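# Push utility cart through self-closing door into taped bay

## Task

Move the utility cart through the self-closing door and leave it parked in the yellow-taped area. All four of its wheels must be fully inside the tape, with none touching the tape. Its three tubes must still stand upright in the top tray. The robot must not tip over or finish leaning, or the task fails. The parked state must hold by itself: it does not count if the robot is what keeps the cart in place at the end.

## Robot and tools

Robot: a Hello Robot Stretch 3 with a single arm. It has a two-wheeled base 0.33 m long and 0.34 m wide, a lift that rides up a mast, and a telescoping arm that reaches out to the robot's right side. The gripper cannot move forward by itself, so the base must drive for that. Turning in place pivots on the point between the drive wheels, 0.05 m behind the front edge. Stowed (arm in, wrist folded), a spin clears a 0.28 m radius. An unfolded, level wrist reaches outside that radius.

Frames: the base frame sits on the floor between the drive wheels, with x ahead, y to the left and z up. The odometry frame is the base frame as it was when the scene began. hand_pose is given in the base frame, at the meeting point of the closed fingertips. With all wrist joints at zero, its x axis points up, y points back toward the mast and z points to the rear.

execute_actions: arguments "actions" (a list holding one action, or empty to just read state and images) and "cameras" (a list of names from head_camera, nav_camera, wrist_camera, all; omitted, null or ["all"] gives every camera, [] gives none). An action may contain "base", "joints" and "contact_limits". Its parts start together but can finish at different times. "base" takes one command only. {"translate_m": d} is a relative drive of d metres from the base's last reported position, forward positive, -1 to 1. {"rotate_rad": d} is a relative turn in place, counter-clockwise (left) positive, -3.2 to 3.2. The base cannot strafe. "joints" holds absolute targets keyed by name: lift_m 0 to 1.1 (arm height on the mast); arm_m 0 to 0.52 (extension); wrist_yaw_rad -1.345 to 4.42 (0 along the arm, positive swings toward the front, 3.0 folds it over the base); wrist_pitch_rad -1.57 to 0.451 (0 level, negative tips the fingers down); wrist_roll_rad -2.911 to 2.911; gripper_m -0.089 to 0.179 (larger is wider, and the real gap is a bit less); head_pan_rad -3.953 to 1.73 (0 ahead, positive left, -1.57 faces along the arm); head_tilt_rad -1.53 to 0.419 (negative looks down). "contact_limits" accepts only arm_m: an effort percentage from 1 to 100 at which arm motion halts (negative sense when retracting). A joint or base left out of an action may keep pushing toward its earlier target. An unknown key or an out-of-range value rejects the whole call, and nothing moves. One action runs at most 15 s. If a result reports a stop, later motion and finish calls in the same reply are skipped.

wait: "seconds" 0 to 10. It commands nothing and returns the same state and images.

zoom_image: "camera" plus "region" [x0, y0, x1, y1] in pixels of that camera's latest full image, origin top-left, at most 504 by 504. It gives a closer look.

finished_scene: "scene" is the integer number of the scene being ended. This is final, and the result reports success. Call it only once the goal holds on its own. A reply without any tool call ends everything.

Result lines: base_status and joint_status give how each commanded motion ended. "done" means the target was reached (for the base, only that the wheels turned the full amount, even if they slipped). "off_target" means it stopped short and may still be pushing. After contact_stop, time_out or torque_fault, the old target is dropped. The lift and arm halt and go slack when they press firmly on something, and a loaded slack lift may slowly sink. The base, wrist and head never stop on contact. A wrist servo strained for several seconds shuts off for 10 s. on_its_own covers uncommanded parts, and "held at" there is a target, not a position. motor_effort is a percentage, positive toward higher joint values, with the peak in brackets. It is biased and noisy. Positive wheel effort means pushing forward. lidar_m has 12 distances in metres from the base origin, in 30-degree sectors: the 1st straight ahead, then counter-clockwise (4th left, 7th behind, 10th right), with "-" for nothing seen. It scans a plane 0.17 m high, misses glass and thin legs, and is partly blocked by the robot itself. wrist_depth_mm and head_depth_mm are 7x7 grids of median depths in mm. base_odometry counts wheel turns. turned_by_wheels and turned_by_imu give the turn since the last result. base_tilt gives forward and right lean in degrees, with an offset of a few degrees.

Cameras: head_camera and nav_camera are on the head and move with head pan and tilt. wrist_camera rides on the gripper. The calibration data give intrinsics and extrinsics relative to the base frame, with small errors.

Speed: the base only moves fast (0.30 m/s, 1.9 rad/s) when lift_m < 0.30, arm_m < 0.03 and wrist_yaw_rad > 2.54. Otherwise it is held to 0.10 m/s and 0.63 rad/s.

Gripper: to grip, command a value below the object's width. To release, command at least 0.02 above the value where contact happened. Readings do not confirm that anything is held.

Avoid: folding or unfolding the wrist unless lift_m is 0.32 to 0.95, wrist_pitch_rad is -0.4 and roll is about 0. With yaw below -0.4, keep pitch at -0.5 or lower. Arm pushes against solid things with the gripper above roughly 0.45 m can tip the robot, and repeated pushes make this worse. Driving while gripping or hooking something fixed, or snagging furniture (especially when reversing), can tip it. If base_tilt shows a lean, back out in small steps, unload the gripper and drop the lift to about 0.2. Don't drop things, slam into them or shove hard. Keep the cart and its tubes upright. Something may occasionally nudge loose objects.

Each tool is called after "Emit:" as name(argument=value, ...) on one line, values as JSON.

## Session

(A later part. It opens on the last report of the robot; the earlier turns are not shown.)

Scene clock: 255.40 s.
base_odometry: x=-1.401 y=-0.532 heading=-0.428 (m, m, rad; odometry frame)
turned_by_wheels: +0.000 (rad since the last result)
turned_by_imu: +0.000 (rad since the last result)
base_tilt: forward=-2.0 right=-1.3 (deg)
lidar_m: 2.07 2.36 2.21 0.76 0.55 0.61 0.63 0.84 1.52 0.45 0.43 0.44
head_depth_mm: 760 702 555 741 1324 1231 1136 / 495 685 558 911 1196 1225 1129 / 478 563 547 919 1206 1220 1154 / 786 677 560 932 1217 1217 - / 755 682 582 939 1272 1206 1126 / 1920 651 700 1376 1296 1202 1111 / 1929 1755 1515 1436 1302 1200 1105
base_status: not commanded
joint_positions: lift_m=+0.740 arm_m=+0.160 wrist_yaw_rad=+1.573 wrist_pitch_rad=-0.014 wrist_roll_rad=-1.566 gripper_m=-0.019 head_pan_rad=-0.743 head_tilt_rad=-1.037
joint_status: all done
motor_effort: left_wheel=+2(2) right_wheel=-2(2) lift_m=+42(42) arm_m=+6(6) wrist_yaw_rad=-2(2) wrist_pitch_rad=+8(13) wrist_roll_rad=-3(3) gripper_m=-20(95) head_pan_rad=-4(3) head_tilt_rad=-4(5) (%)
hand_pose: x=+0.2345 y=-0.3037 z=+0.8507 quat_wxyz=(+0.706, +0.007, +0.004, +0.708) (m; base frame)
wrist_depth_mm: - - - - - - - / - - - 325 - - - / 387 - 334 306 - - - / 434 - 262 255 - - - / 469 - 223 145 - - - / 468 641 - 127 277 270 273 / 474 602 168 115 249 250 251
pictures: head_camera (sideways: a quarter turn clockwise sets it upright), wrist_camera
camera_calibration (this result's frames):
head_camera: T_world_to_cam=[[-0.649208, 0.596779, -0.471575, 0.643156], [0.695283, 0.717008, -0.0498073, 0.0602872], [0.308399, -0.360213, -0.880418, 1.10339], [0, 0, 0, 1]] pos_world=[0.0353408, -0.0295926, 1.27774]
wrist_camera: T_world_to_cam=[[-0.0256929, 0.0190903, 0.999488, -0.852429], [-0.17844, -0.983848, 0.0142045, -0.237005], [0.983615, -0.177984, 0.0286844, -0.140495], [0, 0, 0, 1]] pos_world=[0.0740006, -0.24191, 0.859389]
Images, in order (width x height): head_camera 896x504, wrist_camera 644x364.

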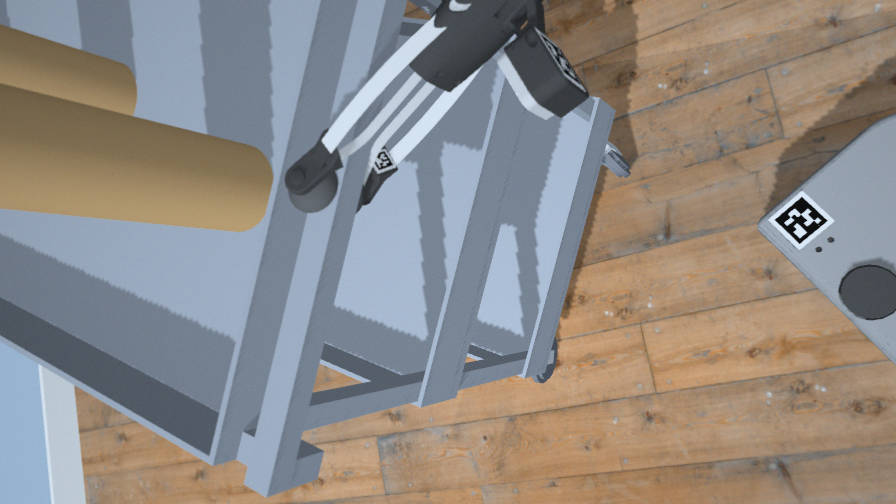

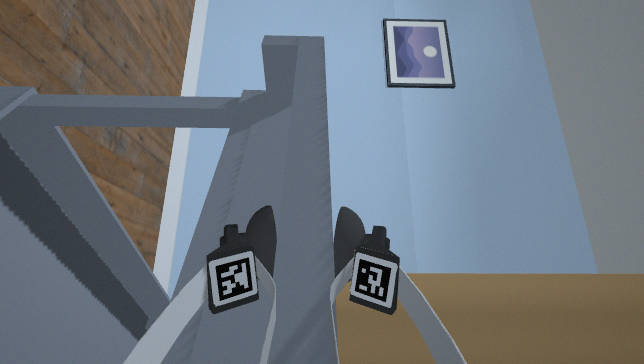

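Emit:
execute_actions(actions=[{"joints": {"gripper_m": -0.05}}], cameras=[])

Emit:
execute_actions(actions=[{"base": {"translate_m": -0.15}, "joints": {"arm_m": 0.09}}], cameras=["head_camera", "nav_camera"])

Scene clock: 261.50 s.
base_odometry: x=-1.401 y=-0.532 heading=-0.428 (m, m, rad; odometry frame)
turned_by_wheels: +0.000 (rad since the last result)
turned_by_imu: +0.001 (rad since the last result)
base_tilt: forward=-2.1 right=-1.0 (deg)
lidar_m: 2.07 2.35 2.21 0.76 0.55 0.61 0.62 0.85 1.52 0.45 0.43 0.44
head_depth_mm: 759 703 555 740 1325 1228 1135 / 495 685 559 913 1195 1224 1132 / 478 563 547 921 1210 1219 1155 / 786 676 560 928 1219 1210 - / 754 683 583 942 1269 1205 1128 / 1921 651 702 1380 1294 1202 1112 / 1919 1751 1523 1430 1301 1198 1105
base_status: not commanded
joint_positions: lift_m=+0.740 arm_m=+0.160 wrist_yaw_rad=+1.574 wrist_pitch_rad=-0.014 wrist_roll_rad=-1.567 gripper_m=-0.049 head_pan_rad=-0.743 head_tilt_rad=-1.037
joint_status: all done
motor_effort: left_wheel=+2(2) right_wheel=-1(2) lift_m=+41(42) arm_m=+6(6) wrist_yaw_rad=-3(3) wrist_pitch_rad=+8(8) wrist_roll_rad=-2(3) gripper_m=-31(99) head_pan_rad=-4(3) head_tilt_rad=-4(4) (%)
hand_pose: x=+0.2345 y=-0.3036 z=+0.8508 quat_wxyz=(+0.706, +0.006, +0.004, +0.708) (m; base frame)
wrist_depth_mm: - - - - - - - / - - - 324 - - - / 386 - 334 304 - - - / 438 - 264 254 - - - / 471 - 224 146 - - - / 464 643 - 127 278 272 274 / 465 614 168 115 248 249 251
pictures: none
No camera images: the call's "cameras" was empty. Leave "cameras" out to get every camera's image.

Scene clock: 263.97 s.
base_odometry: x=-1.537 y=-0.470 heading=-0.428 (m, m, rad; odometry frame)
turned_by_wheels: +0.000 (rad since the last result)
turned_by_imu: +0.002 (rad since the last result)
base_tilt: forward=-2.1 right=-1.3 (deg)
lidar_m: 0.46 2.44 1.65 0.57 0.49 0.48 0.49 0.66 1.44 0.41 0.37 0.38
head_depth_mm: 789 701 622 545 - 1227 1134 / 783 697 618 508 - 1220 1130 / 606 680 615 885 1158 1222 1152 / 419 505 569 893 1183 1214 - / 746 657 549 898 1178 1209 1129 / 758 677 539 903 1207 1201 1111 / 1924 649 530 863 1300 1196 1105
base_status: done
joint_positions: lift_m=+0.740 arm_m=+0.090 wrist_yaw_rad=+1.573 wrist_pitch_rad=-0.012 wrist_roll_rad=-1.569 gripper_m=-0.036 head_pan_rad=-0.743 head_tilt_rad=-1.037
joint_status: all done
on_its_own: gripper_m is held at -0.037, not at your -0.050, by its stall guard, which is still easing
motor_effort: left_wheel=+4(7) right_wheel=-7(22) lift_m=+42(42) arm_m=-5(22) wrist_yaw_rad=-2(43) wrist_pitch_rad=+7(8) wrist_roll_rad=-1(2) gripper_m=-22(31) head_pan_rad=-3(3) head_tilt_rad=-4(4) (%)
hand_pose: x=+0.2346 y=-0.2345 z=+0.8513 quat_wxyz=(+0.706, +0.005, +0.004, +0.708) (m; base frame)
wrist_depth_mm: - - - 296 - - - / 334 339 331 314 - - - / 419 - 283 276 - - - / 455 - 244 174 - - - / 471 634 216 148 - - - / 469 661 - 134 264 266 268 / 470 642 173 124 261 265 266
pictures: head_camera (sideways: a quarter turn clockwise sets it upright), nav_camera (sideways: a quarter turn counterclockwise sets it upright)
camera_calibration (this result's frames):
head_camera: T_world_to_cam=[[-0.649204, 0.59695, -0.471364, 0.642881], [0.695379, 0.716915, -0.0498137, 0.0602949], [0.308192, -0.360116, -0.880531, 1.10354], [0, 0, 0, 1]] pos_world=[0.0353322, -0.0295929, 1.27773]
nav_camera: T_world_to_cam=[[0.632251, -0.576122, 0.518017, -0.637238], [-0.692496, -0.720056, 0.0443837, -0.000116796], [0.347431, -0.386786, -0.854218, 1.06641], [0, 0, 0, 1]] pos_world=[0.0323105, 0.0452613, 1.24105]
Images, in order (width x height): head_camera 896x504, nav_camera 672x504.

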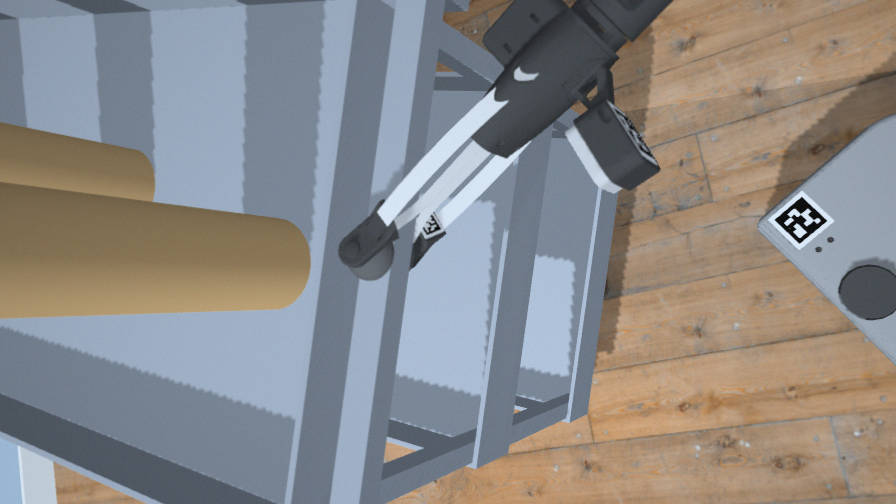

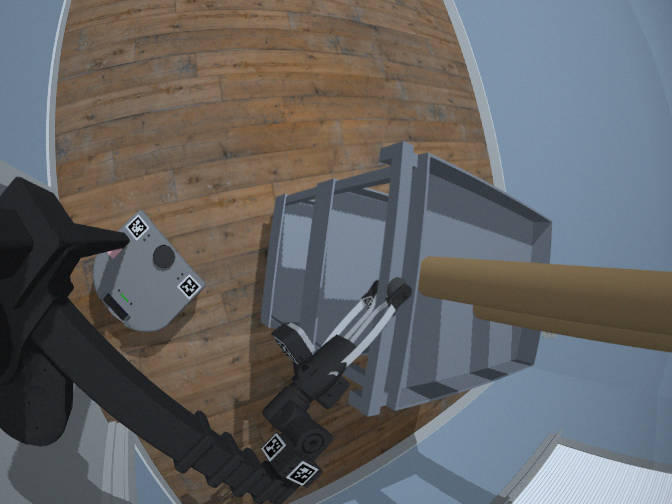

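Emit:
execute_actions(actions=[{"joints": {"gripper_m": -0.03}}], cameras=[])

Emit:
execute_actions(actions=[{"base": {"translate_m": -0.15}, "joints": {"arm_m": 0.03}}], cameras=["head_camera", "nav_camera"])

Scene clock: 275.27 s.
base_odometry: x=-1.537 y=-0.470 heading=-0.428 (m, m, rad; odometry frame)
turned_by_wheels: +0.000 (rad since the last result)
turned_by_imu: +0.001 (rad since the last result)
base_tilt: forward=-2.1 right=-1.3 (deg)
lidar_m: 0.46 2.44 1.65 0.57 0.49 0.47 0.49 0.66 1.44 0.42 0.37 0.38
head_depth_mm: 791 701 623 544 - 1234 1135 / 783 695 620 508 - 1228 1132 / 606 682 616 882 1154 1220 1148 / 419 505 568 893 1177 1218 - / 746 657 548 898 1175 1205 1132 / 759 678 540 906 1204 1204 1109 / 1914 650 530 864 1298 1203 1107
base_status: not commanded
joint_positions: lift_m=+0.740 arm_m=+0.090 wrist_yaw_rad=+1.573 wrist_pitch_rad=-0.012 wrist_roll_rad=-1.569 gripper_m=-0.029 head_pan_rad=-0.743 head_tilt_rad=-1.037
joint_status: all done
motor_effort: left_wheel=+3(3) right_wheel=-7(7) lift_m=+41(41) arm_m=-6(6) wrist_yaw_rad=-2(2) wrist_pitch_rad=+7(7) wrist_roll_rad=-1(1) gripper_m=-21(33) head_pan_rad=-3(3) head_tilt_rad=-4(4) (%)
hand_pose: x=+0.2346 y=-0.2345 z=+0.8513 quat_wxyz=(+0.706, +0.005, +0.004, +0.708) (m; base frame)
wrist_depth_mm: - - - 296 - - - / 335 338 331 312 - - - / 419 - 285 275 - - - / 459 - 246 174 - - - / 471 642 217 148 - - - / 465 670 - 133 265 267 269 / 472 646 170 122 261 263 267
pictures: none
No camera images: the call's "cameras" was empty. Leave "cameras" out to get every camera's image.

Scene clock: 277.80 s.
base_odometry: x=-1.674 y=-0.408 heading=-0.427 (m, m, rad; odometry frame)
turned_by_wheels: +0.000 (rad since the last result)
turned_by_imu: +0.001 (rad since the last result)
base_tilt: forward=-1.9 right=-1.2 (deg)
lidar_m: 0.37 2.50 1.10 0.43 0.36 0.34 0.35 0.48 0.97 1.42 0.33 0.33
head_depth_mm: 2130 1833 597 520 1350 - 1134 / 776 683 619 517 1368 1195 1132 / 791 692 615 518 1112 1203 1152 / 612 674 610 503 1133 1198 - / 390 465 554 872 1123 1208 1130 / 370 458 584 542 1122 1197 1109 / 753 673 600 520 970 1197 1105
base_status: done
joint_positions: lift_m=+0.740 arm_m=+0.030 wrist_yaw_rad=+1.595 wrist_pitch_rad=-0.012 wrist_roll_rad=-1.569 gripper_m=-0.026 head_pan_rad=-0.743 head_tilt_rad=-1.037
joint_status: all done
on_its_own: wrist_yaw_rad is at rest, and its effort (-15) is outside its rest range (-12 to +12)
motor_effort: left_wheel=+5(7) right_wheel=-9(17) lift_m=+41(42) arm_m=-3(18) wrist_yaw_rad=-15(34) wrist_pitch_rad=+7(7) wrist_roll_rad=-1(1) gripper_m=-19(20) head_pan_rad=-4(2) head_tilt_rad=-4(4) (%)
hand_pose: x=+0.2345 y=-0.1687 z=+0.8513 quat_wxyz=(+0.699, +0.005, +0.004, +0.716) (m; base frame)
wrist_depth_mm: - - - 288 - - - / 342 329 307 295 - - - / 426 - 264 259 - - - / 466 - 232 168 - - - / 469 676 212 146 - - - / 474 652 - 136 265 268 272 / 469 649 176 196 423 424 426
pictures: head_camera (sideways: a quarter turn clockwise sets it upright), nav_camera (sideways: a quarter turn counterclockwise sets it upright)
camera_calibration (this result's frames):
head_camera: T_world_to_cam=[[-0.649204, 0.59695, -0.471364, 0.642881], [0.695379, 0.716915, -0.0498137, 0.0602949], [0.308192, -0.360116, -0.880531, 1.10354], [0, 0, 0, 1]] pos_world=[0.0353323, -0.0295929, 1.27773]
nav_camera: T_world_to_cam=[[0.632252, -0.576121, 0.518017, -0.637238], [-0.692495, -0.720056, 0.0443837, -0.000116795], [0.347431, -0.386786, -0.854218, 1.06641], [0, 0, 0, 1]] pos_world=[0.0323105, 0.0452613, 1.24105]
Images, in order (width x height): head_camera 896x504, nav_camera 672x504.

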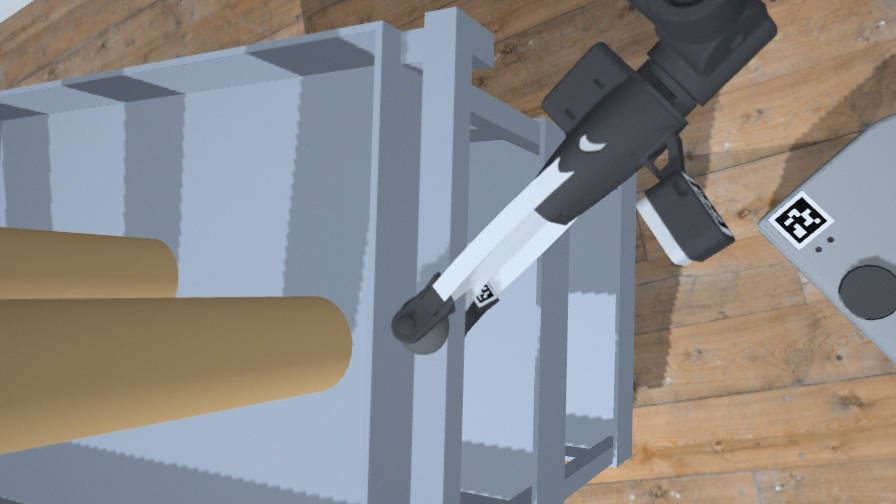

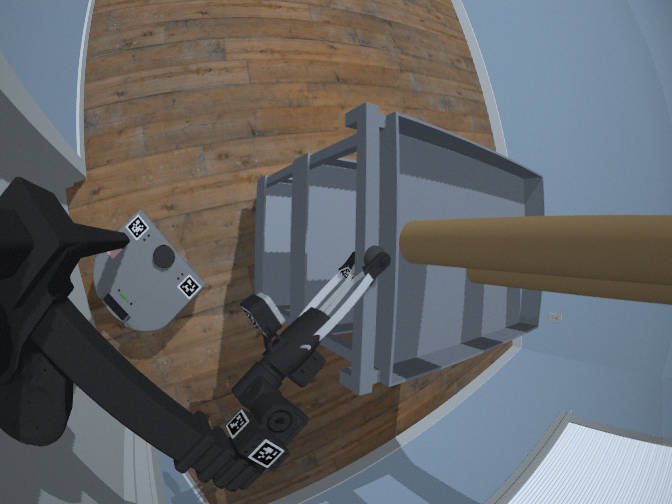

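Emit:
execute_actions(actions=[{"base": {"rotate_rad": -0.26}, "joints": {"head_pan_rad": -0.5}}], cameras=["nav_camera"])

Emit:
execute_actions(actions=[{"base": {"rotate_rad": -0.264}, "joints": {"head_pan_rad": -0.3}}], cameras=["head_camera", "nav_camera"])

Scene clock: 286.03 s.
base_odometry: x=-1.674 y=-0.408 heading=-0.687 (m, m, rad; odometry frame)
turned_by_wheels: -0.260 (rad since the last result)
turned_by_imu: -0.257 (rad since the last result)
base_tilt: forward=-2.1 right=-1.3 (deg)
lidar_m: 0.32 2.61 2.40 0.54 0.40 0.34 0.34 0.39 0.59 1.38 0.34 0.31
head_depth_mm: 2134 663 601 524 1359 - 1122 / 759 694 619 513 859 1193 1132 / 793 692 613 505 1146 1248 1147 / 383 479 591 493 870 1212 1153 / 351 422 527 487 863 1203 1128 / 729 665 603 490 858 1182 1107 / 769 672 600 503 843 1200 1105
base_status: done
joint_positions: lift_m=+0.740 arm_m=+0.030 wrist_yaw_rad=+1.651 wrist_pitch_rad=-0.013 wrist_roll_rad=-1.569 gripper_m=-0.026 head_pan_rad=-0.507 head_tilt_rad=-1.037
joint_status: all done
on_its_own: wrist_yaw_rad is held at +1.612, not at your +1.570, by its stall guard, which is still easing
motor_effort: left_wheel=+7(12) right_wheel=-4(17) lift_m=+42(41) arm_m=+0(3) wrist_yaw_rad=-24(27) wrist_pitch_rad=+7(8) wrist_roll_rad=-1(1) gripper_m=-19(20) head_pan_rad=+4(23) head_tilt_rad=-4(4) (%)
hand_pose: x=+0.2337 y=-0.1543 z=+0.8511 quat_wxyz=(+0.678, +0.005, +0.005, +0.735) (m; base frame)
wrist_depth_mm: - - 247 244 - - - / 432 - 231 231 - - - / 469 669 219 157 - - - / 463 693 208 151 - - - / 476 693 200 141 275 275 281 / 473 640 189 136 463 467 468 / 471 648 182 - - - -
pictures: nav_camera (sideways: a quarter turn counterclockwise sets it upright)
camera_calibration (this result's frames):
nav_camera: T_world_to_cam=[[0.749533, -0.412146, 0.518012, -0.637946], [-0.504736, -0.862132, 0.0443838, -0.00126233], [0.428302, -0.294726, -0.854221, 1.06592], [0, 0, 0, 1]] pos_world=[0.020989, 0.0501389, 1.24105]
Images, in order (width x height): nav_camera 672x504.

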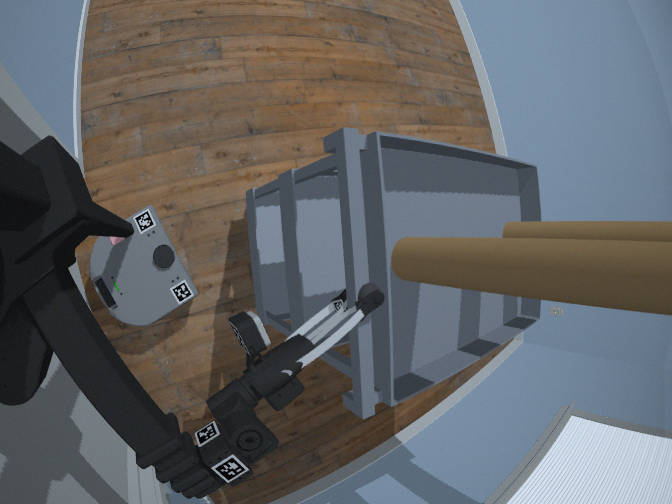

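Scene clock: 287.37 s.
base_odometry: x=-1.674 y=-0.408 heading=-0.951 (m, m, rad; odometry frame)
turned_by_wheels: -0.264 (rad since the last result)
turned_by_imu: -0.262 (rad since the last result)
base_tilt: forward=-2.1 right=-1.3 (deg)
lidar_m: 0.27 0.29 2.51 1.08 0.44 0.36 0.34 0.36 0.48 0.99 0.37 0.28
head_depth_mm: 2073 654 611 534 1342 - 1120 / 750 684 619 502 874 1230 1127 / 765 693 615 495 1069 1230 1141 / 327 397 515 506 847 1201 1147 / 328 397 513 513 828 1180 1132 / 730 679 603 521 771 1161 1122 / 768 673 599 540 622 1195 1108
base_status: done
joint_positions: lift_m=+0.740 arm_m=+0.030 wrist_yaw_rad=+1.695 wrist_pitch_rad=-0.013 wrist_roll_rad=-1.569 gripper_m=-0.026 head_pan_rad=-0.307 head_tilt_rad=-1.037
joint_status: all done
on_its_own: wrist_yaw_rad is held at +1.668, not at your +1.570, by its stall guard, which is still easing
motor_effort: left_wheel=+5(12) right_wheel=-4(16) lift_m=+41(41) arm_m=-1(0) wrist_yaw_rad=-16(24) wrist_pitch_rad=+7(7) wrist_roll_rad=-1(1) gripper_m=-20(20) head_pan_rad=+4(19) head_tilt_rad=-5(4) (%)
hand_pose: x=+0.2326 y=-0.1431 z=+0.8511 quat_wxyz=(+0.662, +0.005, +0.005, +0.749) (m; base frame)
wrist_depth_mm: 435 - 193 135 - - - / 462 646 194 136 - - - / 465 690 193 137 296 - - / 462 696 196 137 269 270 272 / 469 689 194 137 - - - / 464 654 196 138 - - - / 443 - 198 - - - -
pictures: head_camera (sideways: a quarter turn clockwise sets it upright), nav_camera (sideways: a quarter turn counterclockwise sets it upright)
camera_calibration (this result's frames):
head_camera: T_world_to_cam=[[-0.840662, 0.266713, -0.47133, 0.644005], [0.327303, 0.943606, -0.0498147, 0.0625415], [0.431464, -0.196145, -0.880549, 1.10281], [0, 0, 0, 1]] pos_world=[0.0450981, -0.0144684, 1.27773]
nav_camera: T_world_to_cam=[[0.816497, -0.254999, 0.517984, -0.638319], [-0.323362, -0.945234, 0.0443845, -0.00236965], [0.478298, -0.203736, -0.854238, 1.06564], [0, 0, 0, 1]] pos_world=[0.0107275, 0.0520982, 1.24105]
Images, in order (width x height): head_camera 896x504, nav_camera 672x504.

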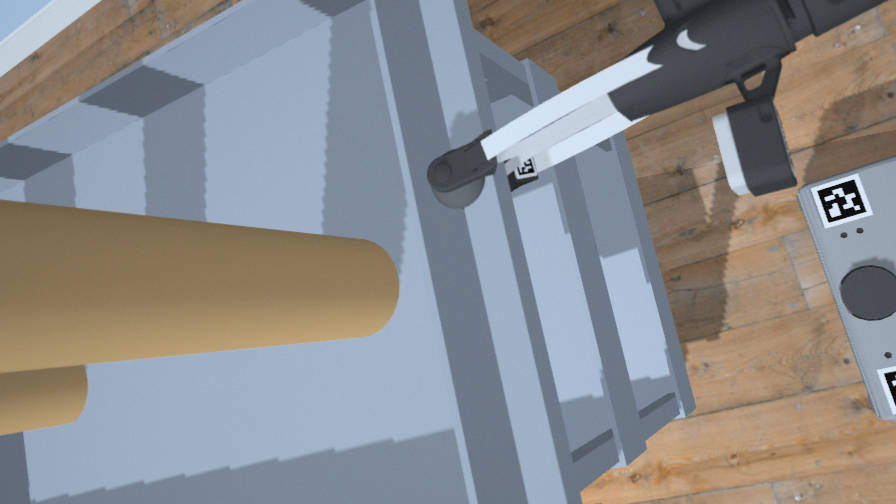

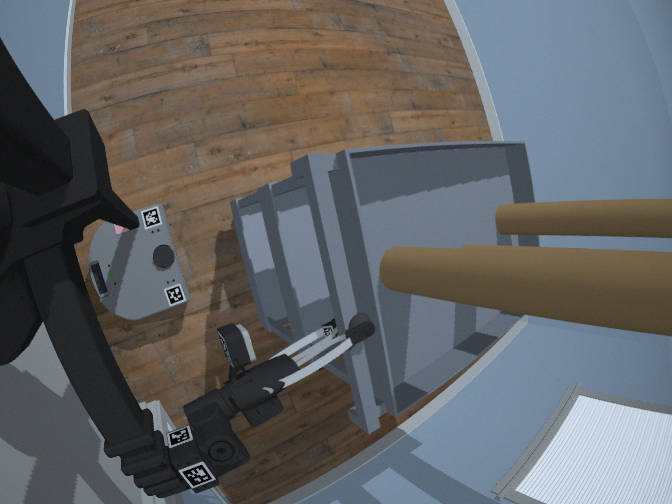

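Emit:
execute_actions(actions=[{"base": {"translate_m": -0.2}, "joints": {"wrist_yaw_rad": 1.69, "head_pan_rad": -3.14, "head_tilt_rad": -0.8}}], cameras=["head_camera", "nav_camera"])

Scene clock: 306.07 s.
base_odometry: x=-1.790 y=-0.245 heading=-0.951 (m, m, rad; odometry frame)
turned_by_wheels: +0.000 (rad since the last result)
turned_by_imu: +0.001 (rad since the last result)
base_tilt: forward=-2.1 right=-1.2 (deg)
lidar_m: 0.26 0.26 2.49 0.35 0.29 0.27 0.28 0.36 0.55 0.53 0.39 0.27
head_depth_mm: - - 286 315 360 - - / - - 294 333 380 - - / - - 301 354 401 - - / - 288 318 378 445 - - / - 293 336 405 510 688 885 / - 303 358 437 561 782 1049 / 287 320 382 473 622 907 1184
base_status: done
joint_positions: lift_m=+0.740 arm_m=+0.030 wrist_yaw_rad=+1.621 wrist_pitch_rad=-0.012 wrist_roll_rad=-1.569 gripper_m=-0.026 head_pan_rad=-3.133 head_tilt_rad=-0.802
joint_status: wrist_yaw_rad off_target (ended at +1.621, target +1.690); the others done
on_its_own: wrist_yaw_rad is held at +1.639, not at your +1.690, by its stall guard, which is not easing now
motor_effort: left_wheel=-3(37) right_wheel=-1(40) lift_m=+40(41) arm_m=+0(0) wrist_yaw_rad=+11(24) wrist_pitch_rad=+7(7) wrist_roll_rad=-1(1) gripper_m=-19(20) head_pan_rad=-3(43) head_tilt_rad=+1(13) (%)
hand_pose: x=+0.2342 y=-0.1619 z=+0.8514 quat_wxyz=(+0.689, +0.005, +0.004, +0.725) (m; base frame)
wrist_depth_mm: 459 603 173 120 - - - / 469 636 179 124 - - - / 468 650 185 128 259 261 264 / 473 639 191 134 280 277 280 / 471 641 197 136 - - - / 453 - 205 142 - - - / 686 - 215 - - - -
pictures: head_camera (sideways: a quarter turn clockwise sets it upright), nav_camera (sideways: a quarter turn counterclockwise sets it upright)
camera_calibration (this result's frames):
head_camera: T_world_to_cam=[[0.747971, 0.00637391, -0.663701, 0.884934], [-0.028943, -0.99869, -0.0422088, 0.0548267], [-0.663101, 0.0507804, -0.746806, 0.935617], [0, 0, 0, 1]] pos_world=[-0.0399095, 0.00160334, 1.28837]
nav_camera: T_world_to_cam=[[-0.711232, -0.00991564, 0.702887, -0.86991], [0.0235443, 0.999003, 0.0379168, 0.00392182], [-0.702562, 0.0435167, -0.71029, 0.885675], [0, 0, 0, 1]] pos_world=[0.00344187, -0.0510853, 1.24039]
Images, in order (width x height): head_camera 896x504, nav_camera 672x504.

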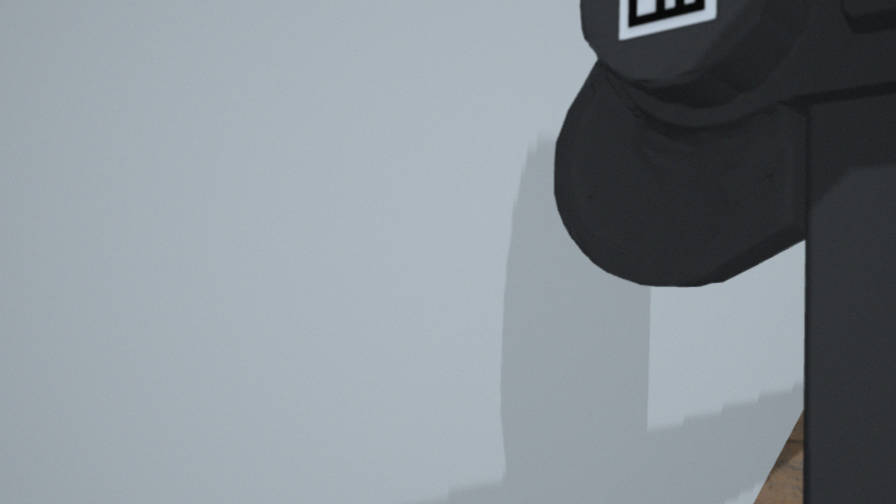

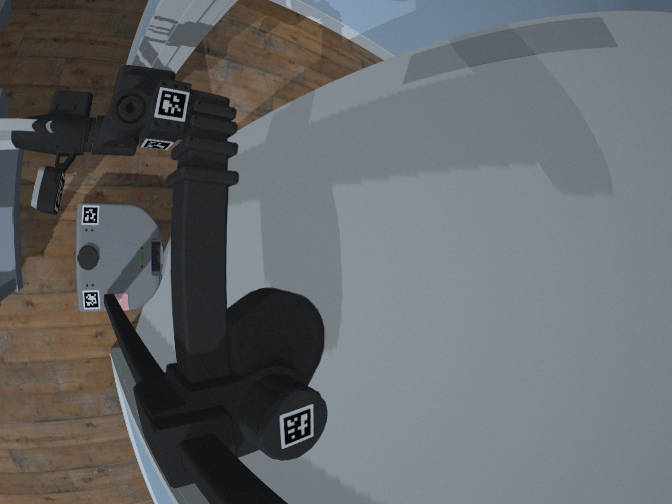

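Emit:
execute_actions(actions=[{"base": {"translate_m": -0.3}, "joints": {"wrist_yaw_rad": 1.60, "head_tilt_rad": -0.6}}], cameras=["head_camera", "nav_camera"])

Scene clock: 314.27 s.
base_odometry: x=-1.964 y=-0.001 heading=-0.951 (m, m, rad; odometry frame)
turned_by_wheels: +0.000 (rad since the last result)
turned_by_imu: +0.002 (rad since the last result)
base_tilt: forward=-2.0 right=-1.3 (deg)
lidar_m: 0.23 0.23 0.29 0.23 0.22 0.24 0.35 1.99 1.44 0.55 0.42 0.26
head_depth_mm: - 290 300 319 340 364 - / 305 324 346 372 402 426 - / 353 380 411 447 492 532 - / 421 459 504 561 632 732 - / 516 577 652 754 890 1384 1198 / 1736 1914 2144 2142 1727 1448 1245 / 1742 1914 2134 2130 1714 1439 1241
base_status: done
joint_positions: lift_m=+0.740 arm_m=+0.030 wrist_yaw_rad=+1.551 wrist_pitch_rad=-0.012 wrist_roll_rad=-1.569 gripper_m=-0.026 head_pan_rad=-3.133 head_tilt_rad=-0.606
joint_status: wrist_yaw_rad off_target (ended at +1.551, target +1.600); the others done
on_its_own: wrist_yaw_rad is held at +1.555, not at your +1.600, by its stall guard, which is not easing now
motor_effort: left_wheel=+0(17) right_wheel=-4(21) lift_m=+40(40) arm_m=+0(0) wrist_yaw_rad=+3(16) wrist_pitch_rad=+7(7) wrist_roll_rad=-1(1) gripper_m=-19(20) head_pan_rad=-2(3) head_tilt_rad=+2(15) (%)
hand_pose: x=+0.2345 y=-0.1798 z=+0.8514 quat_wxyz=(+0.714, +0.005, +0.004, +0.700) (m; base frame)
wrist_depth_mm: 467 563 154 103 - - - / 468 603 164 110 243 243 248 / 471 639 175 117 249 251 250 / 465 633 189 126 - - - / 462 - 201 134 - - - / 423 - 228 146 - - - / - - 242 - - - -
pictures: head_camera (sideways: a quarter turn clockwise sets it upright), nav_camera (sideways: a quarter turn counterclockwise sets it upright)
camera_calibration (this result's frames):
head_camera: T_world_to_cam=[[0.60396, 0.00505815, -0.796998, 1.05954], [-0.0365592, -0.998751, -0.0340429, 0.0442519], [-0.796175, 0.0496982, -0.603021, 0.749411], [0, 0, 0, 1]] pos_world=[-0.0416387, 0.00159297, 1.29787]
nav_camera: T_world_to_cam=[[-0.560277, -0.00854361, 0.828261, -1.03425], [0.0304264, 0.99906, 0.0308873, 0.0130227], [-0.827746, 0.0425064, -0.55949, 0.690277], [0, 0, 0, 1]] pos_world=[-0.00848891, -0.0511879, 1.24243]
Images, in order (width x height): head_camera 896x504, nav_camera 672x504.

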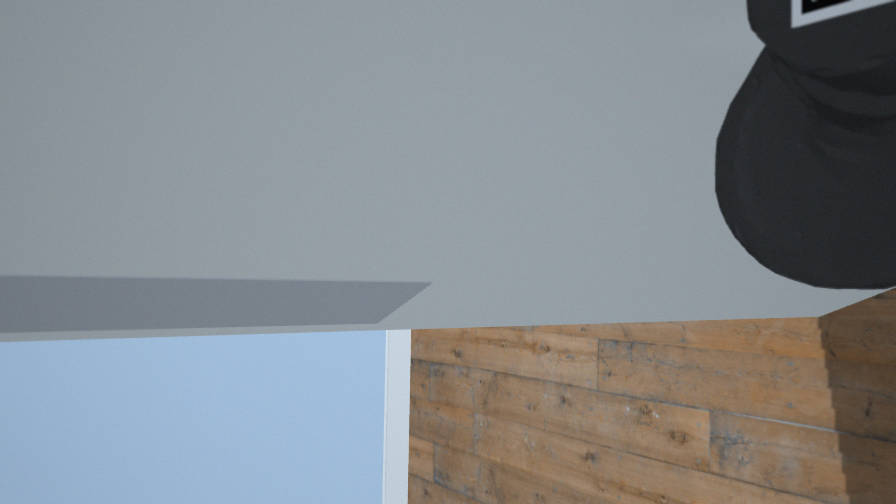

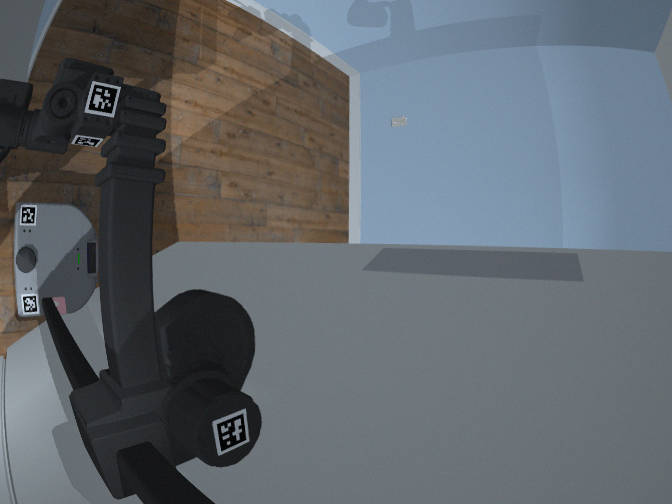

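Emit:
execute_actions(actions=[{"joints": {"head_pan_rad": -0.1, "head_tilt_rad": -0.9}}], cameras=["head_camera", "nav_camera"])

Scene clock: 340.10 s.
base_odometry: x=-1.964 y=-0.001 heading=-0.951 (m, m, rad; odometry frame)
turned_by_wheels: +0.000 (rad since the last result)
turned_by_imu: +0.001 (rad since the last result)
base_tilt: forward=-2.1 right=-1.2 (deg)
lidar_m: 0.23 0.23 0.29 0.23 0.22 0.24 0.35 1.99 1.44 0.55 0.42 0.26
head_depth_mm: 313 2220 699 623 499 1219 1152 / 291 325 420 608 505 1008 1159 / 298 334 392 480 528 780 1127 / 522 600 667 588 539 704 1110 / 668 771 707 609 535 483 1046 / 2444 811 703 606 533 430 1114 / 2486 805 697 614 1328 1229 1122
base_status: not commanded
joint_positions: lift_m=+0.740 arm_m=+0.030 wrist_yaw_rad=+1.551 wrist_pitch_rad=-0.012 wrist_roll_rad=-1.569 gripper_m=-0.026 head_pan_rad=-0.107 head_tilt_rad=-0.889
joint_status: all done
on_its_own: wrist_yaw_rad is held at +1.555, not at your +1.600, by its stall guard, which is not easing now
motor_effort: left_wheel=-1(1) right_wheel=-5(4) lift_m=+40(40) arm_m=+0(1) wrist_yaw_rad=+3(3) wrist_pitch_rad=+7(7) wrist_roll_rad=-1(1) gripper_m=-20(19) head_pan_rad=+4(43) head_tilt_rad=-3(19) (%)
hand_pose: x=+0.2345 y=-0.1798 z=+0.8514 quat_wxyz=(+0.714, +0.005, +0.004, +0.700) (m; base frame)
wrist_depth_mm: 465 563 154 103 - - - / 468 595 164 110 243 245 246 / 469 644 176 117 249 252 251 / 465 624 189 126 - - - / 456 - 201 134 - - - / 425 - 229 146 - - - / - - 243 - - - -
pictures: head_camera (sideways: a quarter turn clockwise sets it upright), nav_camera (sideways: a quarter turn counterclockwise sets it upright)
camera_calibration (this result's frames):
head_camera: T_world_to_cam=[[-0.79788, 0.0860427, -0.596644, 0.806992], [0.140533, 0.989039, -0.045302, 0.057815], [0.586206, -0.119994, -0.801226, 0.998759], [0, 0, 0, 1]] pos_world=[0.050279, -0.00677202, 1.28434]
nav_camera: T_world_to_cam=[[0.765298, -0.078651, 0.638852, -0.795475], [-0.135596, -0.989934, 0.0405602, 0.00145562], [0.629231, -0.117666, -0.768259, 0.952937], [0, 0, 0, 1]] pos_world=[0.00935505, 0.0510047, 1.24024]
Images, in order (width x height): head_camera 896x504, nav_camera 672x504.

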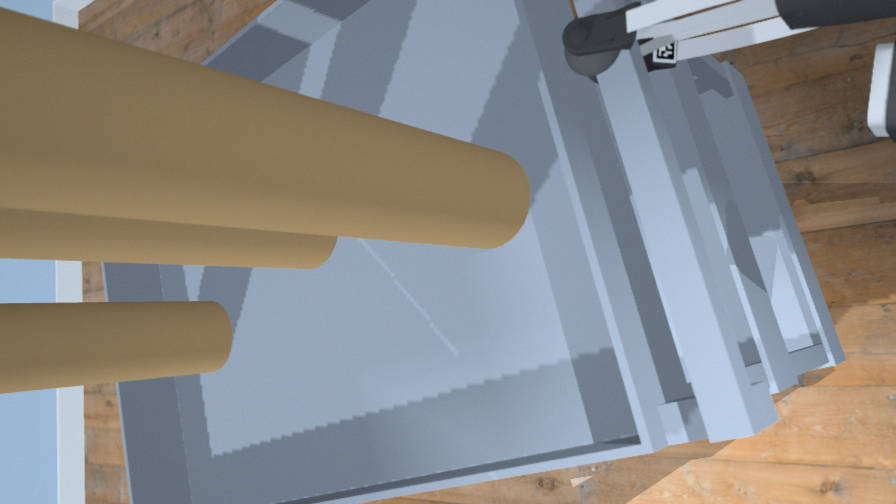

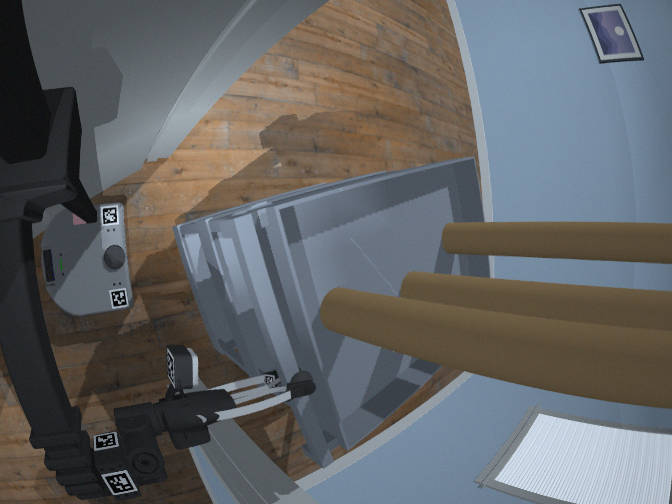

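Emit:
execute_actions(actions=[{"base": {"translate_m": -0.2}, "joints": {"wrist_yaw_rad": 1.56}}], cameras=["head_camera", "nav_camera"])

Scene clock: 367.27 s.
base_odometry: x=-2.080 y=+0.162 heading=-0.951 (m, m, rad; odometry frame)
turned_by_wheels: +0.000 (rad since the last result)
turned_by_imu: +0.002 (rad since the last result)
base_tilt: forward=-2.1 right=-1.3 (deg)
lidar_m: 0.21 0.21 0.24 0.21 0.21 0.24 0.41 1.87 1.44 1.29 0.44 0.25
head_depth_mm: 2658 2283 684 625 505 1222 1153 / 288 321 673 620 521 1003 1160 / 290 323 378 469 540 732 1129 / 476 545 630 538 539 474 1091 / 2570 784 706 610 536 432 1014 / 631 749 703 606 533 427 1097 / 2609 792 697 604 550 1229 1124
base_status: done
joint_positions: lift_m=+0.740 arm_m=+0.030 wrist_yaw_rad=+1.538 wrist_pitch_rad=-0.012 wrist_roll_rad=-1.569 gripper_m=-0.026 head_pan_rad=-0.107 head_tilt_rad=-0.889
joint_status: wrist_yaw_rad off_target (ended at +1.538, target +1.560)
on_its_own: wrist_yaw_rad is at rest, and its effort (+13) is outside its rest range (-12 to +12)
motor_effort: left_wheel=-3(8) right_wheel=-2(17) lift_m=+40(40) arm_m=-1(1) wrist_yaw_rad=+13(13) wrist_pitch_rad=+7(7) wrist_roll_rad=-1(1) gripper_m=-19(20) head_pan_rad=+4(4) head_tilt_rad=-5(4) (%)
hand_pose: x=+0.2344 y=-0.1830 z=+0.8514 quat_wxyz=(+0.718, +0.005, +0.004, +0.696) (m; base frame)
wrist_depth_mm: 467 151 147 95 580 583 586 / 466 558 157 103 233 233 236 / 472 612 172 112 254 254 253 / 468 603 188 122 - - - / 444 - 203 134 - - - / - - 241 147 - - - / 295 297 268 - - - -
pictures: head_camera (sideways: a quarter turn clockwise sets it upright), nav_camera (sideways: a quarter turn counterclockwise sets it upright)
camera_calibration (this result's frames):
head_camera: T_world_to_cam=[[-0.797917, 0.0859431, -0.596609, 0.806947], [0.140405, 0.989057, -0.0453035, 0.0578177], [0.586187, -0.119915, -0.801252, 0.998793], [0, 0, 0, 1]] pos_world=[0.0502791, -0.00676627, 1.28434]
nav_camera: T_world_to_cam=[[0.765336, -0.0785558, 0.638819, -0.795432], [-0.135467, -0.989951, 0.0405615, 0.00145321], [0.629213, -0.117582, -0.768287, 0.952974], [0, 0, 0, 1]] pos_world=[0.00934585, 0.0510054, 1.24024]
Images, in order (width x height): head_camera 896x504, nav_camera 672x504.

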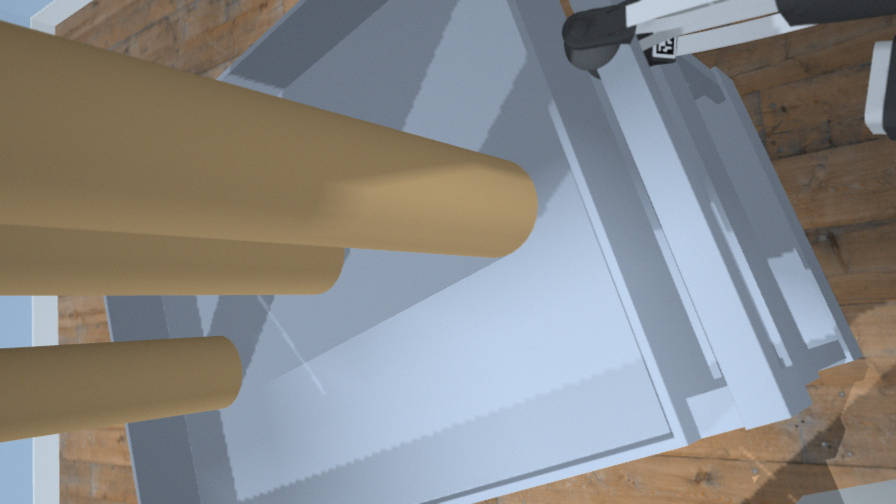

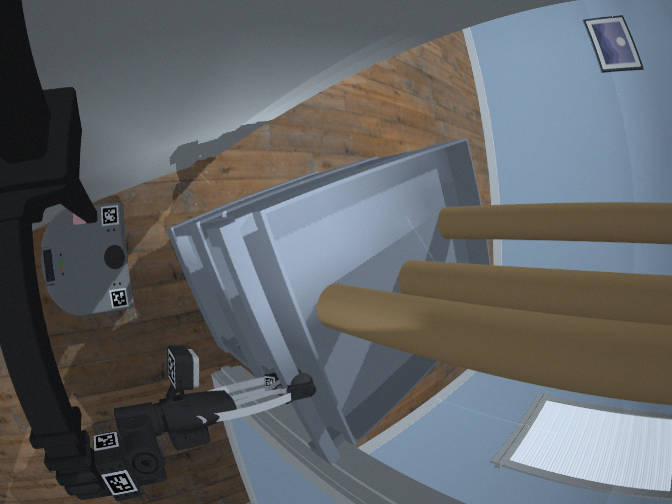

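Emit:
execute_actions(actions=[{"joints": {"gripper_m": 0.08, "wrist_yaw_rad": 1.57, "head_pan_rad": -0.6, "head_tilt_rad": -1.0}}], cameras=[])

Emit:
execute_actions(actions=[{"base": {"translate_m": 0.022}, "joints": {"arm_m": 0.11}}], cameras=["head_camera", "wrist_camera"])

Scene clock: 425.47 s.
base_odometry: x=-2.080 y=+0.162 heading=-0.951 (m, m, rad; odometry frame)
turned_by_wheels: +0.000 (rad since the last result)
turned_by_imu: +0.001 (rad since the last result)
base_tilt: forward=-2.1 right=-1.3 (deg)
lidar_m: 0.21 0.21 0.24 0.21 0.21 0.24 0.41 1.88 1.45 1.30 0.45 0.25
head_depth_mm: 607 669 778 1200 1372 - 1114 / 1795 1880 596 1031 1348 - 1131 / 2008 1955 607 838 1305 1261 1144 / 2169 1934 640 501 1141 1226 1146 / 2252 686 636 561 455 1107 1120 / 2225 695 471 535 466 737 1087 / 301 339 404 534 496 402 1093
base_status: not commanded
joint_positions: lift_m=+0.740 arm_m=+0.030 wrist_yaw_rad=+1.567 wrist_pitch_rad=-0.016 wrist_roll_rad=-1.569 gripper_m=+0.080 head_pan_rad=-0.593 head_tilt_rad=-0.987
joint_status: all done
motor_effort: left_wheel=-2(3) right_wheel=+0(5) lift_m=+40(40) arm_m=-1(0) wrist_yaw_rad=+3(19) wrist_pitch_rad=+9(9) wrist_roll_rad=-1(1) gripper_m=+1(81) head_pan_rad=-3(32) head_tilt_rad=-4(11) (%)
hand_pose: x=+0.2345 y=-0.1758 z=+0.8503 quat_wxyz=(+0.709, +0.006, +0.006, +0.706) (m; base frame)
wrist_depth_mm: 461 559 148 96 598 602 - / 464 598 158 103 239 240 242 / 455 603 171 111 247 245 247 / 465 622 188 122 - - - / 455 - 201 134 - - - / 416 - 229 151 - - - / 965 - 259 170 - - -
pictures: none
No camera images: the call's "cameras" was empty. Leave "cameras" out to get every camera's image.

Scene clock: 427.27 s.
base_odometry: x=-2.068 y=+0.144 heading=-0.951 (m, m, rad; odometry frame)
turned_by_wheels: +0.000 (rad since the last result)
turned_by_imu: +0.000 (rad since the last result)
base_tilt: forward=-2.1 right=-1.2 (deg)
lidar_m: 0.19 0.19 0.24 0.21 0.21 0.24 0.40 1.90 1.44 1.21 0.40 0.22
head_depth_mm: 624 667 754 1070 - 1225 1135 / 1798 1920 587 1038 1324 1224 1130 / 2022 1951 619 505 1319 1227 1146 / 2170 1932 640 533 812 1212 1142 / 2248 685 636 563 453 1060 1115 / 2226 664 423 513 486 407 1087 / 286 315 378 532 502 432 1072
base_status: done
joint_positions: lift_m=+0.740 arm_m=+0.110 wrist_yaw_rad=+1.568 wrist_pitch_rad=-0.016 wrist_roll_rad=-1.569 gripper_m=+0.080 head_pan_rad=-0.593 head_tilt_rad=-0.988
joint_status: all done
motor_effort: left_wheel=+0(4) right_wheel=-1(3) lift_m=+40(40) arm_m=+7(2) wrist_yaw_rad=+1(1) wrist_pitch_rad=+9(9) wrist_roll_rad=-1(1) gripper_m=+0(1) head_pan_rad=-3(4) head_tilt_rad=-4(4) (%)
hand_pose: x=+0.2345 y=-0.2551 z=+0.8503 quat_wxyz=(+0.708, +0.006, +0.006, +0.706) (m; base frame)
wrist_depth_mm: 465 563 150 98 216 217 217 / 456 601 161 105 - - 463 / 462 601 174 114 - - - / 434 - 189 124 - - - / - - 204 137 - - - / 260 - 232 154 - - - / - - 247 174 - - -
pictures: head_camera (sideways: a quarter turn clockwise sets it upright), wrist_camera
camera_calibration (this result's frames):
head_camera: T_world_to_cam=[[-0.710953, 0.479447, -0.514468, 0.699406], [0.58231, 0.811523, -0.0484254, 0.0591805], [0.394285, -0.334008, -0.856141, 1.07132], [0, 0, 0, 1]] pos_world=[0.0403792, -0.0255257, 1.27989]
wrist_camera: T_world_to_cam=[[-0.0234449, 0.0221203, 0.99948, -0.852624], [-0.183878, -0.982794, 0.0174378, -0.190426], [0.982669, -0.183374, 0.027109, -0.131592], [0, 0, 0, 1]] pos_world=[0.0743067, -0.19242, 0.859069]
Images, in order (width x height): head_camera 896x504, wrist_camera 644x364.

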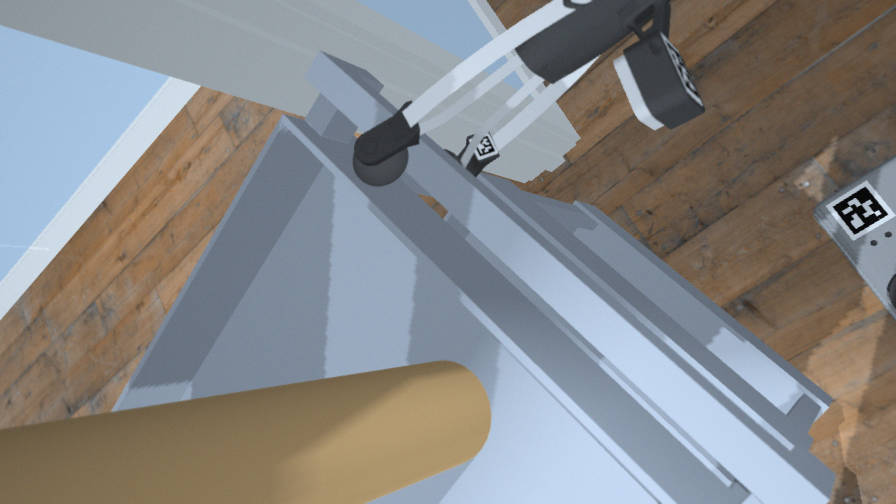

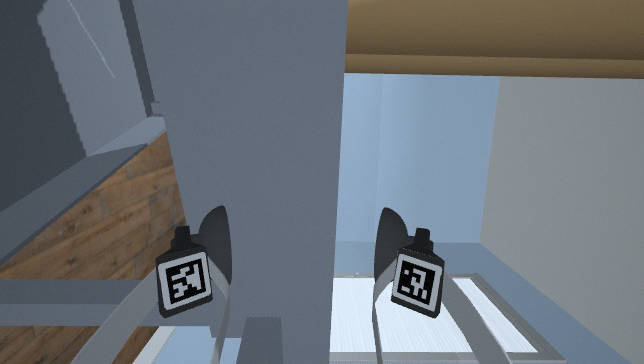

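Emit:
execute_actions(actions=[{"joints": {"arm_m": 0.125}}], cameras=[])

Emit:
execute_actions(actions=[{"joints": {"gripper_m": -0.03, "head_pan_rad": -0.2, "head_tilt_rad": -0.9}}], cameras=["wrist_camera"])

Emit:
execute_actions(actions=[{"base": {"translate_m": -0.2}}], cameras=["head_camera", "nav_camera"])

Scene clock: 441.57 s.
base_odometry: x=-2.068 y=+0.144 heading=-0.951 (m, m, rad; odometry frame)
turned_by_wheels: +0.000 (rad since the last result)
turned_by_imu: +0.001 (rad since the last result)
base_tilt: forward=-2.1 right=-1.2 (deg)
lidar_m: 0.19 0.19 0.24 0.21 0.21 0.24 0.40 1.90 1.44 1.21 0.40 0.22
head_depth_mm: 623 668 752 1052 - 1226 1136 / 1805 1912 588 1016 1329 1220 1132 / 2015 1954 618 553 1319 1231 1137 / 2187 1937 640 533 814 1204 1142 / 2249 685 634 565 453 1060 1121 / 2225 664 422 513 486 407 1088 / 286 315 378 532 503 432 1070
base_status: not commanded
joint_positions: lift_m=+0.740 arm_m=+0.125 wrist_yaw_rad=+1.568 wrist_pitch_rad=-0.016 wrist_roll_rad=-1.569 gripper_m=+0.080 head_pan_rad=-0.593 head_tilt_rad=-0.988
joint_status: all done
motor_effort: left_wheel=+0(0) right_wheel=-2(1) lift_m=+40(40) arm_m=+6(3) wrist_yaw_rad=+1(2) wrist_pitch_rad=+9(9) wrist_roll_rad=-1(1) gripper_m=+1(1) head_pan_rad=-2(3) head_tilt_rad=-5(4) (%)
hand_pose: x=+0.2345 y=-0.2701 z=+0.8503 quat_wxyz=(+0.708, +0.006, +0.006, +0.706) (m; base frame)
wrist_depth_mm: 459 555 154 102 233 231 232 / 463 597 165 110 - - - / 465 594 179 118 - - - / 428 - 194 129 - - - / - - 209 142 - - - / 250 252 236 160 - - - / - - 251 208 - - -
pictures: none
No camera images: the call's "cameras" was empty. Leave "cameras" out to get every camera's image.

Scene clock: 443.17 s.
base_odometry: x=-2.068 y=+0.144 heading=-0.951 (m, m, rad; odometry frame)
turned_by_wheels: +0.000 (rad since the last result)
turned_by_imu: +0.001 (rad since the last result)
base_tilt: forward=-1.9 right=-1.3 (deg)
lidar_m: 0.18 0.18 0.24 0.21 0.21 0.24 0.40 1.90 1.44 1.20 0.39 0.22
head_depth_mm: 2475 2248 661 616 508 1230 1151 / 2645 2105 689 612 518 1104 1148 / - 303 365 576 537 775 1138 / - 305 365 449 526 445 1105 / 458 528 638 592 531 441 1000 / 2542 777 691 598 528 466 385 / 602 709 686 595 525 479 1107
base_status: not commanded
joint_positions: lift_m=+0.740 arm_m=+0.125 wrist_yaw_rad=+1.568 wrist_pitch_rad=-0.013 wrist_roll_rad=-1.569 gripper_m=-0.029 head_pan_rad=-0.207 head_tilt_rad=-0.902
joint_status: all done
motor_effort: left_wheel=+1(2) right_wheel=-7(9) lift_m=+40(40) arm_m=+6(6) wrist_yaw_rad=+2(2) wrist_pitch_rad=+8(9) wrist_roll_rad=-1(1) gripper_m=-20(96) head_pan_rad=+4(27) head_tilt_rad=+1(9) (%)
hand_pose: x=+0.2345 y=-0.2701 z=+0.8511 quat_wxyz=(+0.708, +0.005, +0.005, +0.706) (m; base frame)
wrist_depth_mm: 461 559 150 98 231 230 229 / 461 604 161 105 - - - / 468 568 173 114 - - - / 431 - 190 124 - - - / - - 204 135 - - - / 244 245 235 149 - - - / - - 244 - - - -
pictures: wrist_camera
camera_calibration (this result's frames):
wrist_camera: T_world_to_cam=[[-0.0265944, 0.0221343, 0.999401, -0.852286], [-0.183951, -0.982791, 0.0168714, -0.204691], [0.982576, -0.183392, 0.0302083, -0.137076], [0, 0, 0, 1]] pos_world=[0.0743685, -0.207442, 0.85937]
Images, in order (width x height): wrist_camera 644x364.

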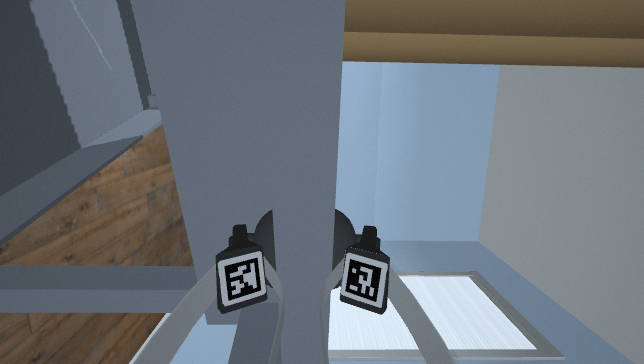

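Scene clock: 446.13 s.
base_odometry: x=-2.184 y=+0.306 heading=-0.950 (m, m, rad; odometry frame)
turned_by_wheels: +0.000 (rad since the last result)
turned_by_imu: +0.001 (rad since the last result)
base_tilt: forward=-2.1 right=-1.3 (deg)
lidar_m: 0.17 0.17 0.22 0.20 0.20 0.24 1.64 1.70 1.45 1.38 0.39 0.21
head_depth_mm: 2498 2244 664 618 501 1269 1152 / 2672 2116 681 613 531 1101 1145 / - 299 358 520 537 793 1138 / - 300 356 437 525 437 1093 / 452 515 616 592 532 457 938 / 2460 777 692 600 528 473 383 / 601 682 686 595 526 479 1104
base_status: done
joint_positions: lift_m=+0.740 arm_m=+0.125 wrist_yaw_rad=+1.565 wrist_pitch_rad=-0.012 wrist_roll_rad=-1.569 gripper_m=-0.026 head_pan_rad=-0.207 head_tilt_rad=-0.902
joint_status: not commanded
motor_effort: left_wheel=+0(2) right_wheel=-3(19) lift_m=+40(40) arm_m=+5(6) wrist_yaw_rad=+3(3) wrist_pitch_rad=+7(7) wrist_roll_rad=-1(1) gripper_m=-19(21) head_pan_rad=+3(5) head_tilt_rad=+1(1) (%)
hand_pose: x=+0.2346 y=-0.2709 z=+0.8513 quat_wxyz=(+0.709, +0.005, +0.004, +0.705) (m; base frame)
wrist_depth_mm: 465 151 146 95 236 232 231 / 461 567 159 103 - - - / 472 569 172 111 - - - / 429 - 188 123 - - - / - - 205 134 - - - / 245 247 239 148 - - - / 464 469 249 320 479 484 489
pictures: head_camera (sideways: a quarter turn clockwise sets it upright), nav_camera (sideways: a quarter turn counterclockwise sets it upright)
camera_calibration (this result's frames):
head_camera: T_world_to_cam=[[-0.793071, 0.166782, -0.585851, 0.792901], [0.237835, 0.970227, -0.0457512, 0.0578054], [0.560778, -0.17562, -0.809126, 1.00918], [0, 0, 0, 1]] pos_world=[0.04915, -0.0110934, 1.28372]
nav_camera: T_world_to_cam=[[0.761945, -0.156296, 0.6285, -0.781966], [-0.233074, -0.971597, 0.0409428, 0.00155281], [0.604249, -0.177683, -0.776731, 0.964106], [0, 0, 0, 1]] pos_world=[0.0136162, 0.0505958, 1.24025]
Images, in order (width x height): head_camera 896x504, nav_camera 672x504.

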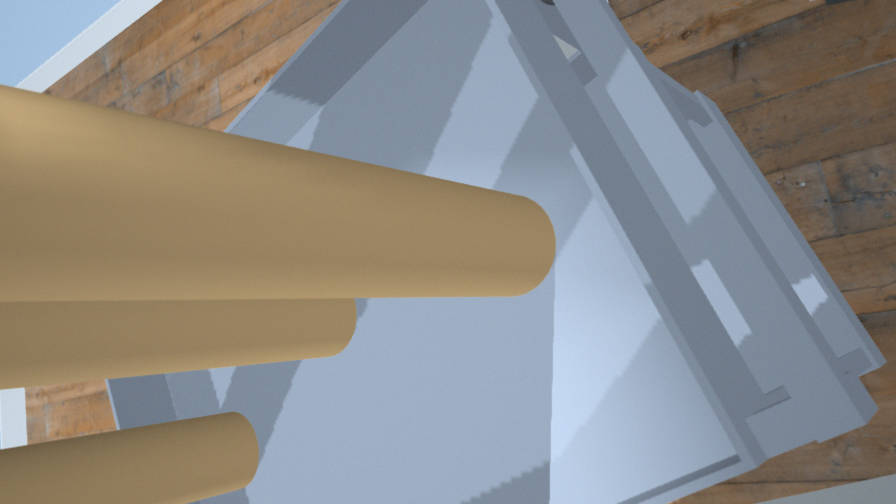

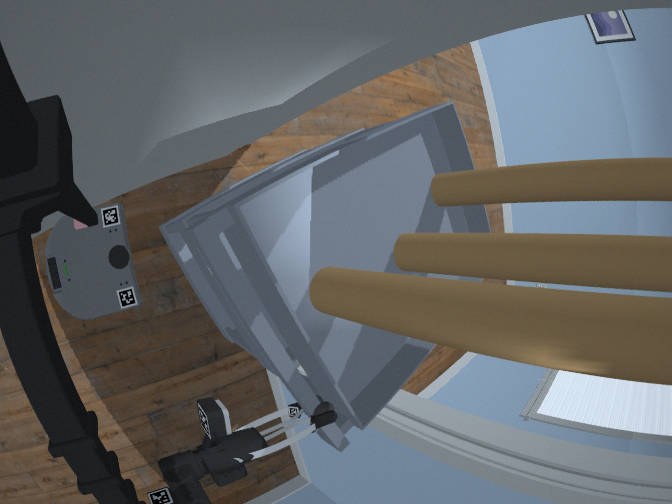

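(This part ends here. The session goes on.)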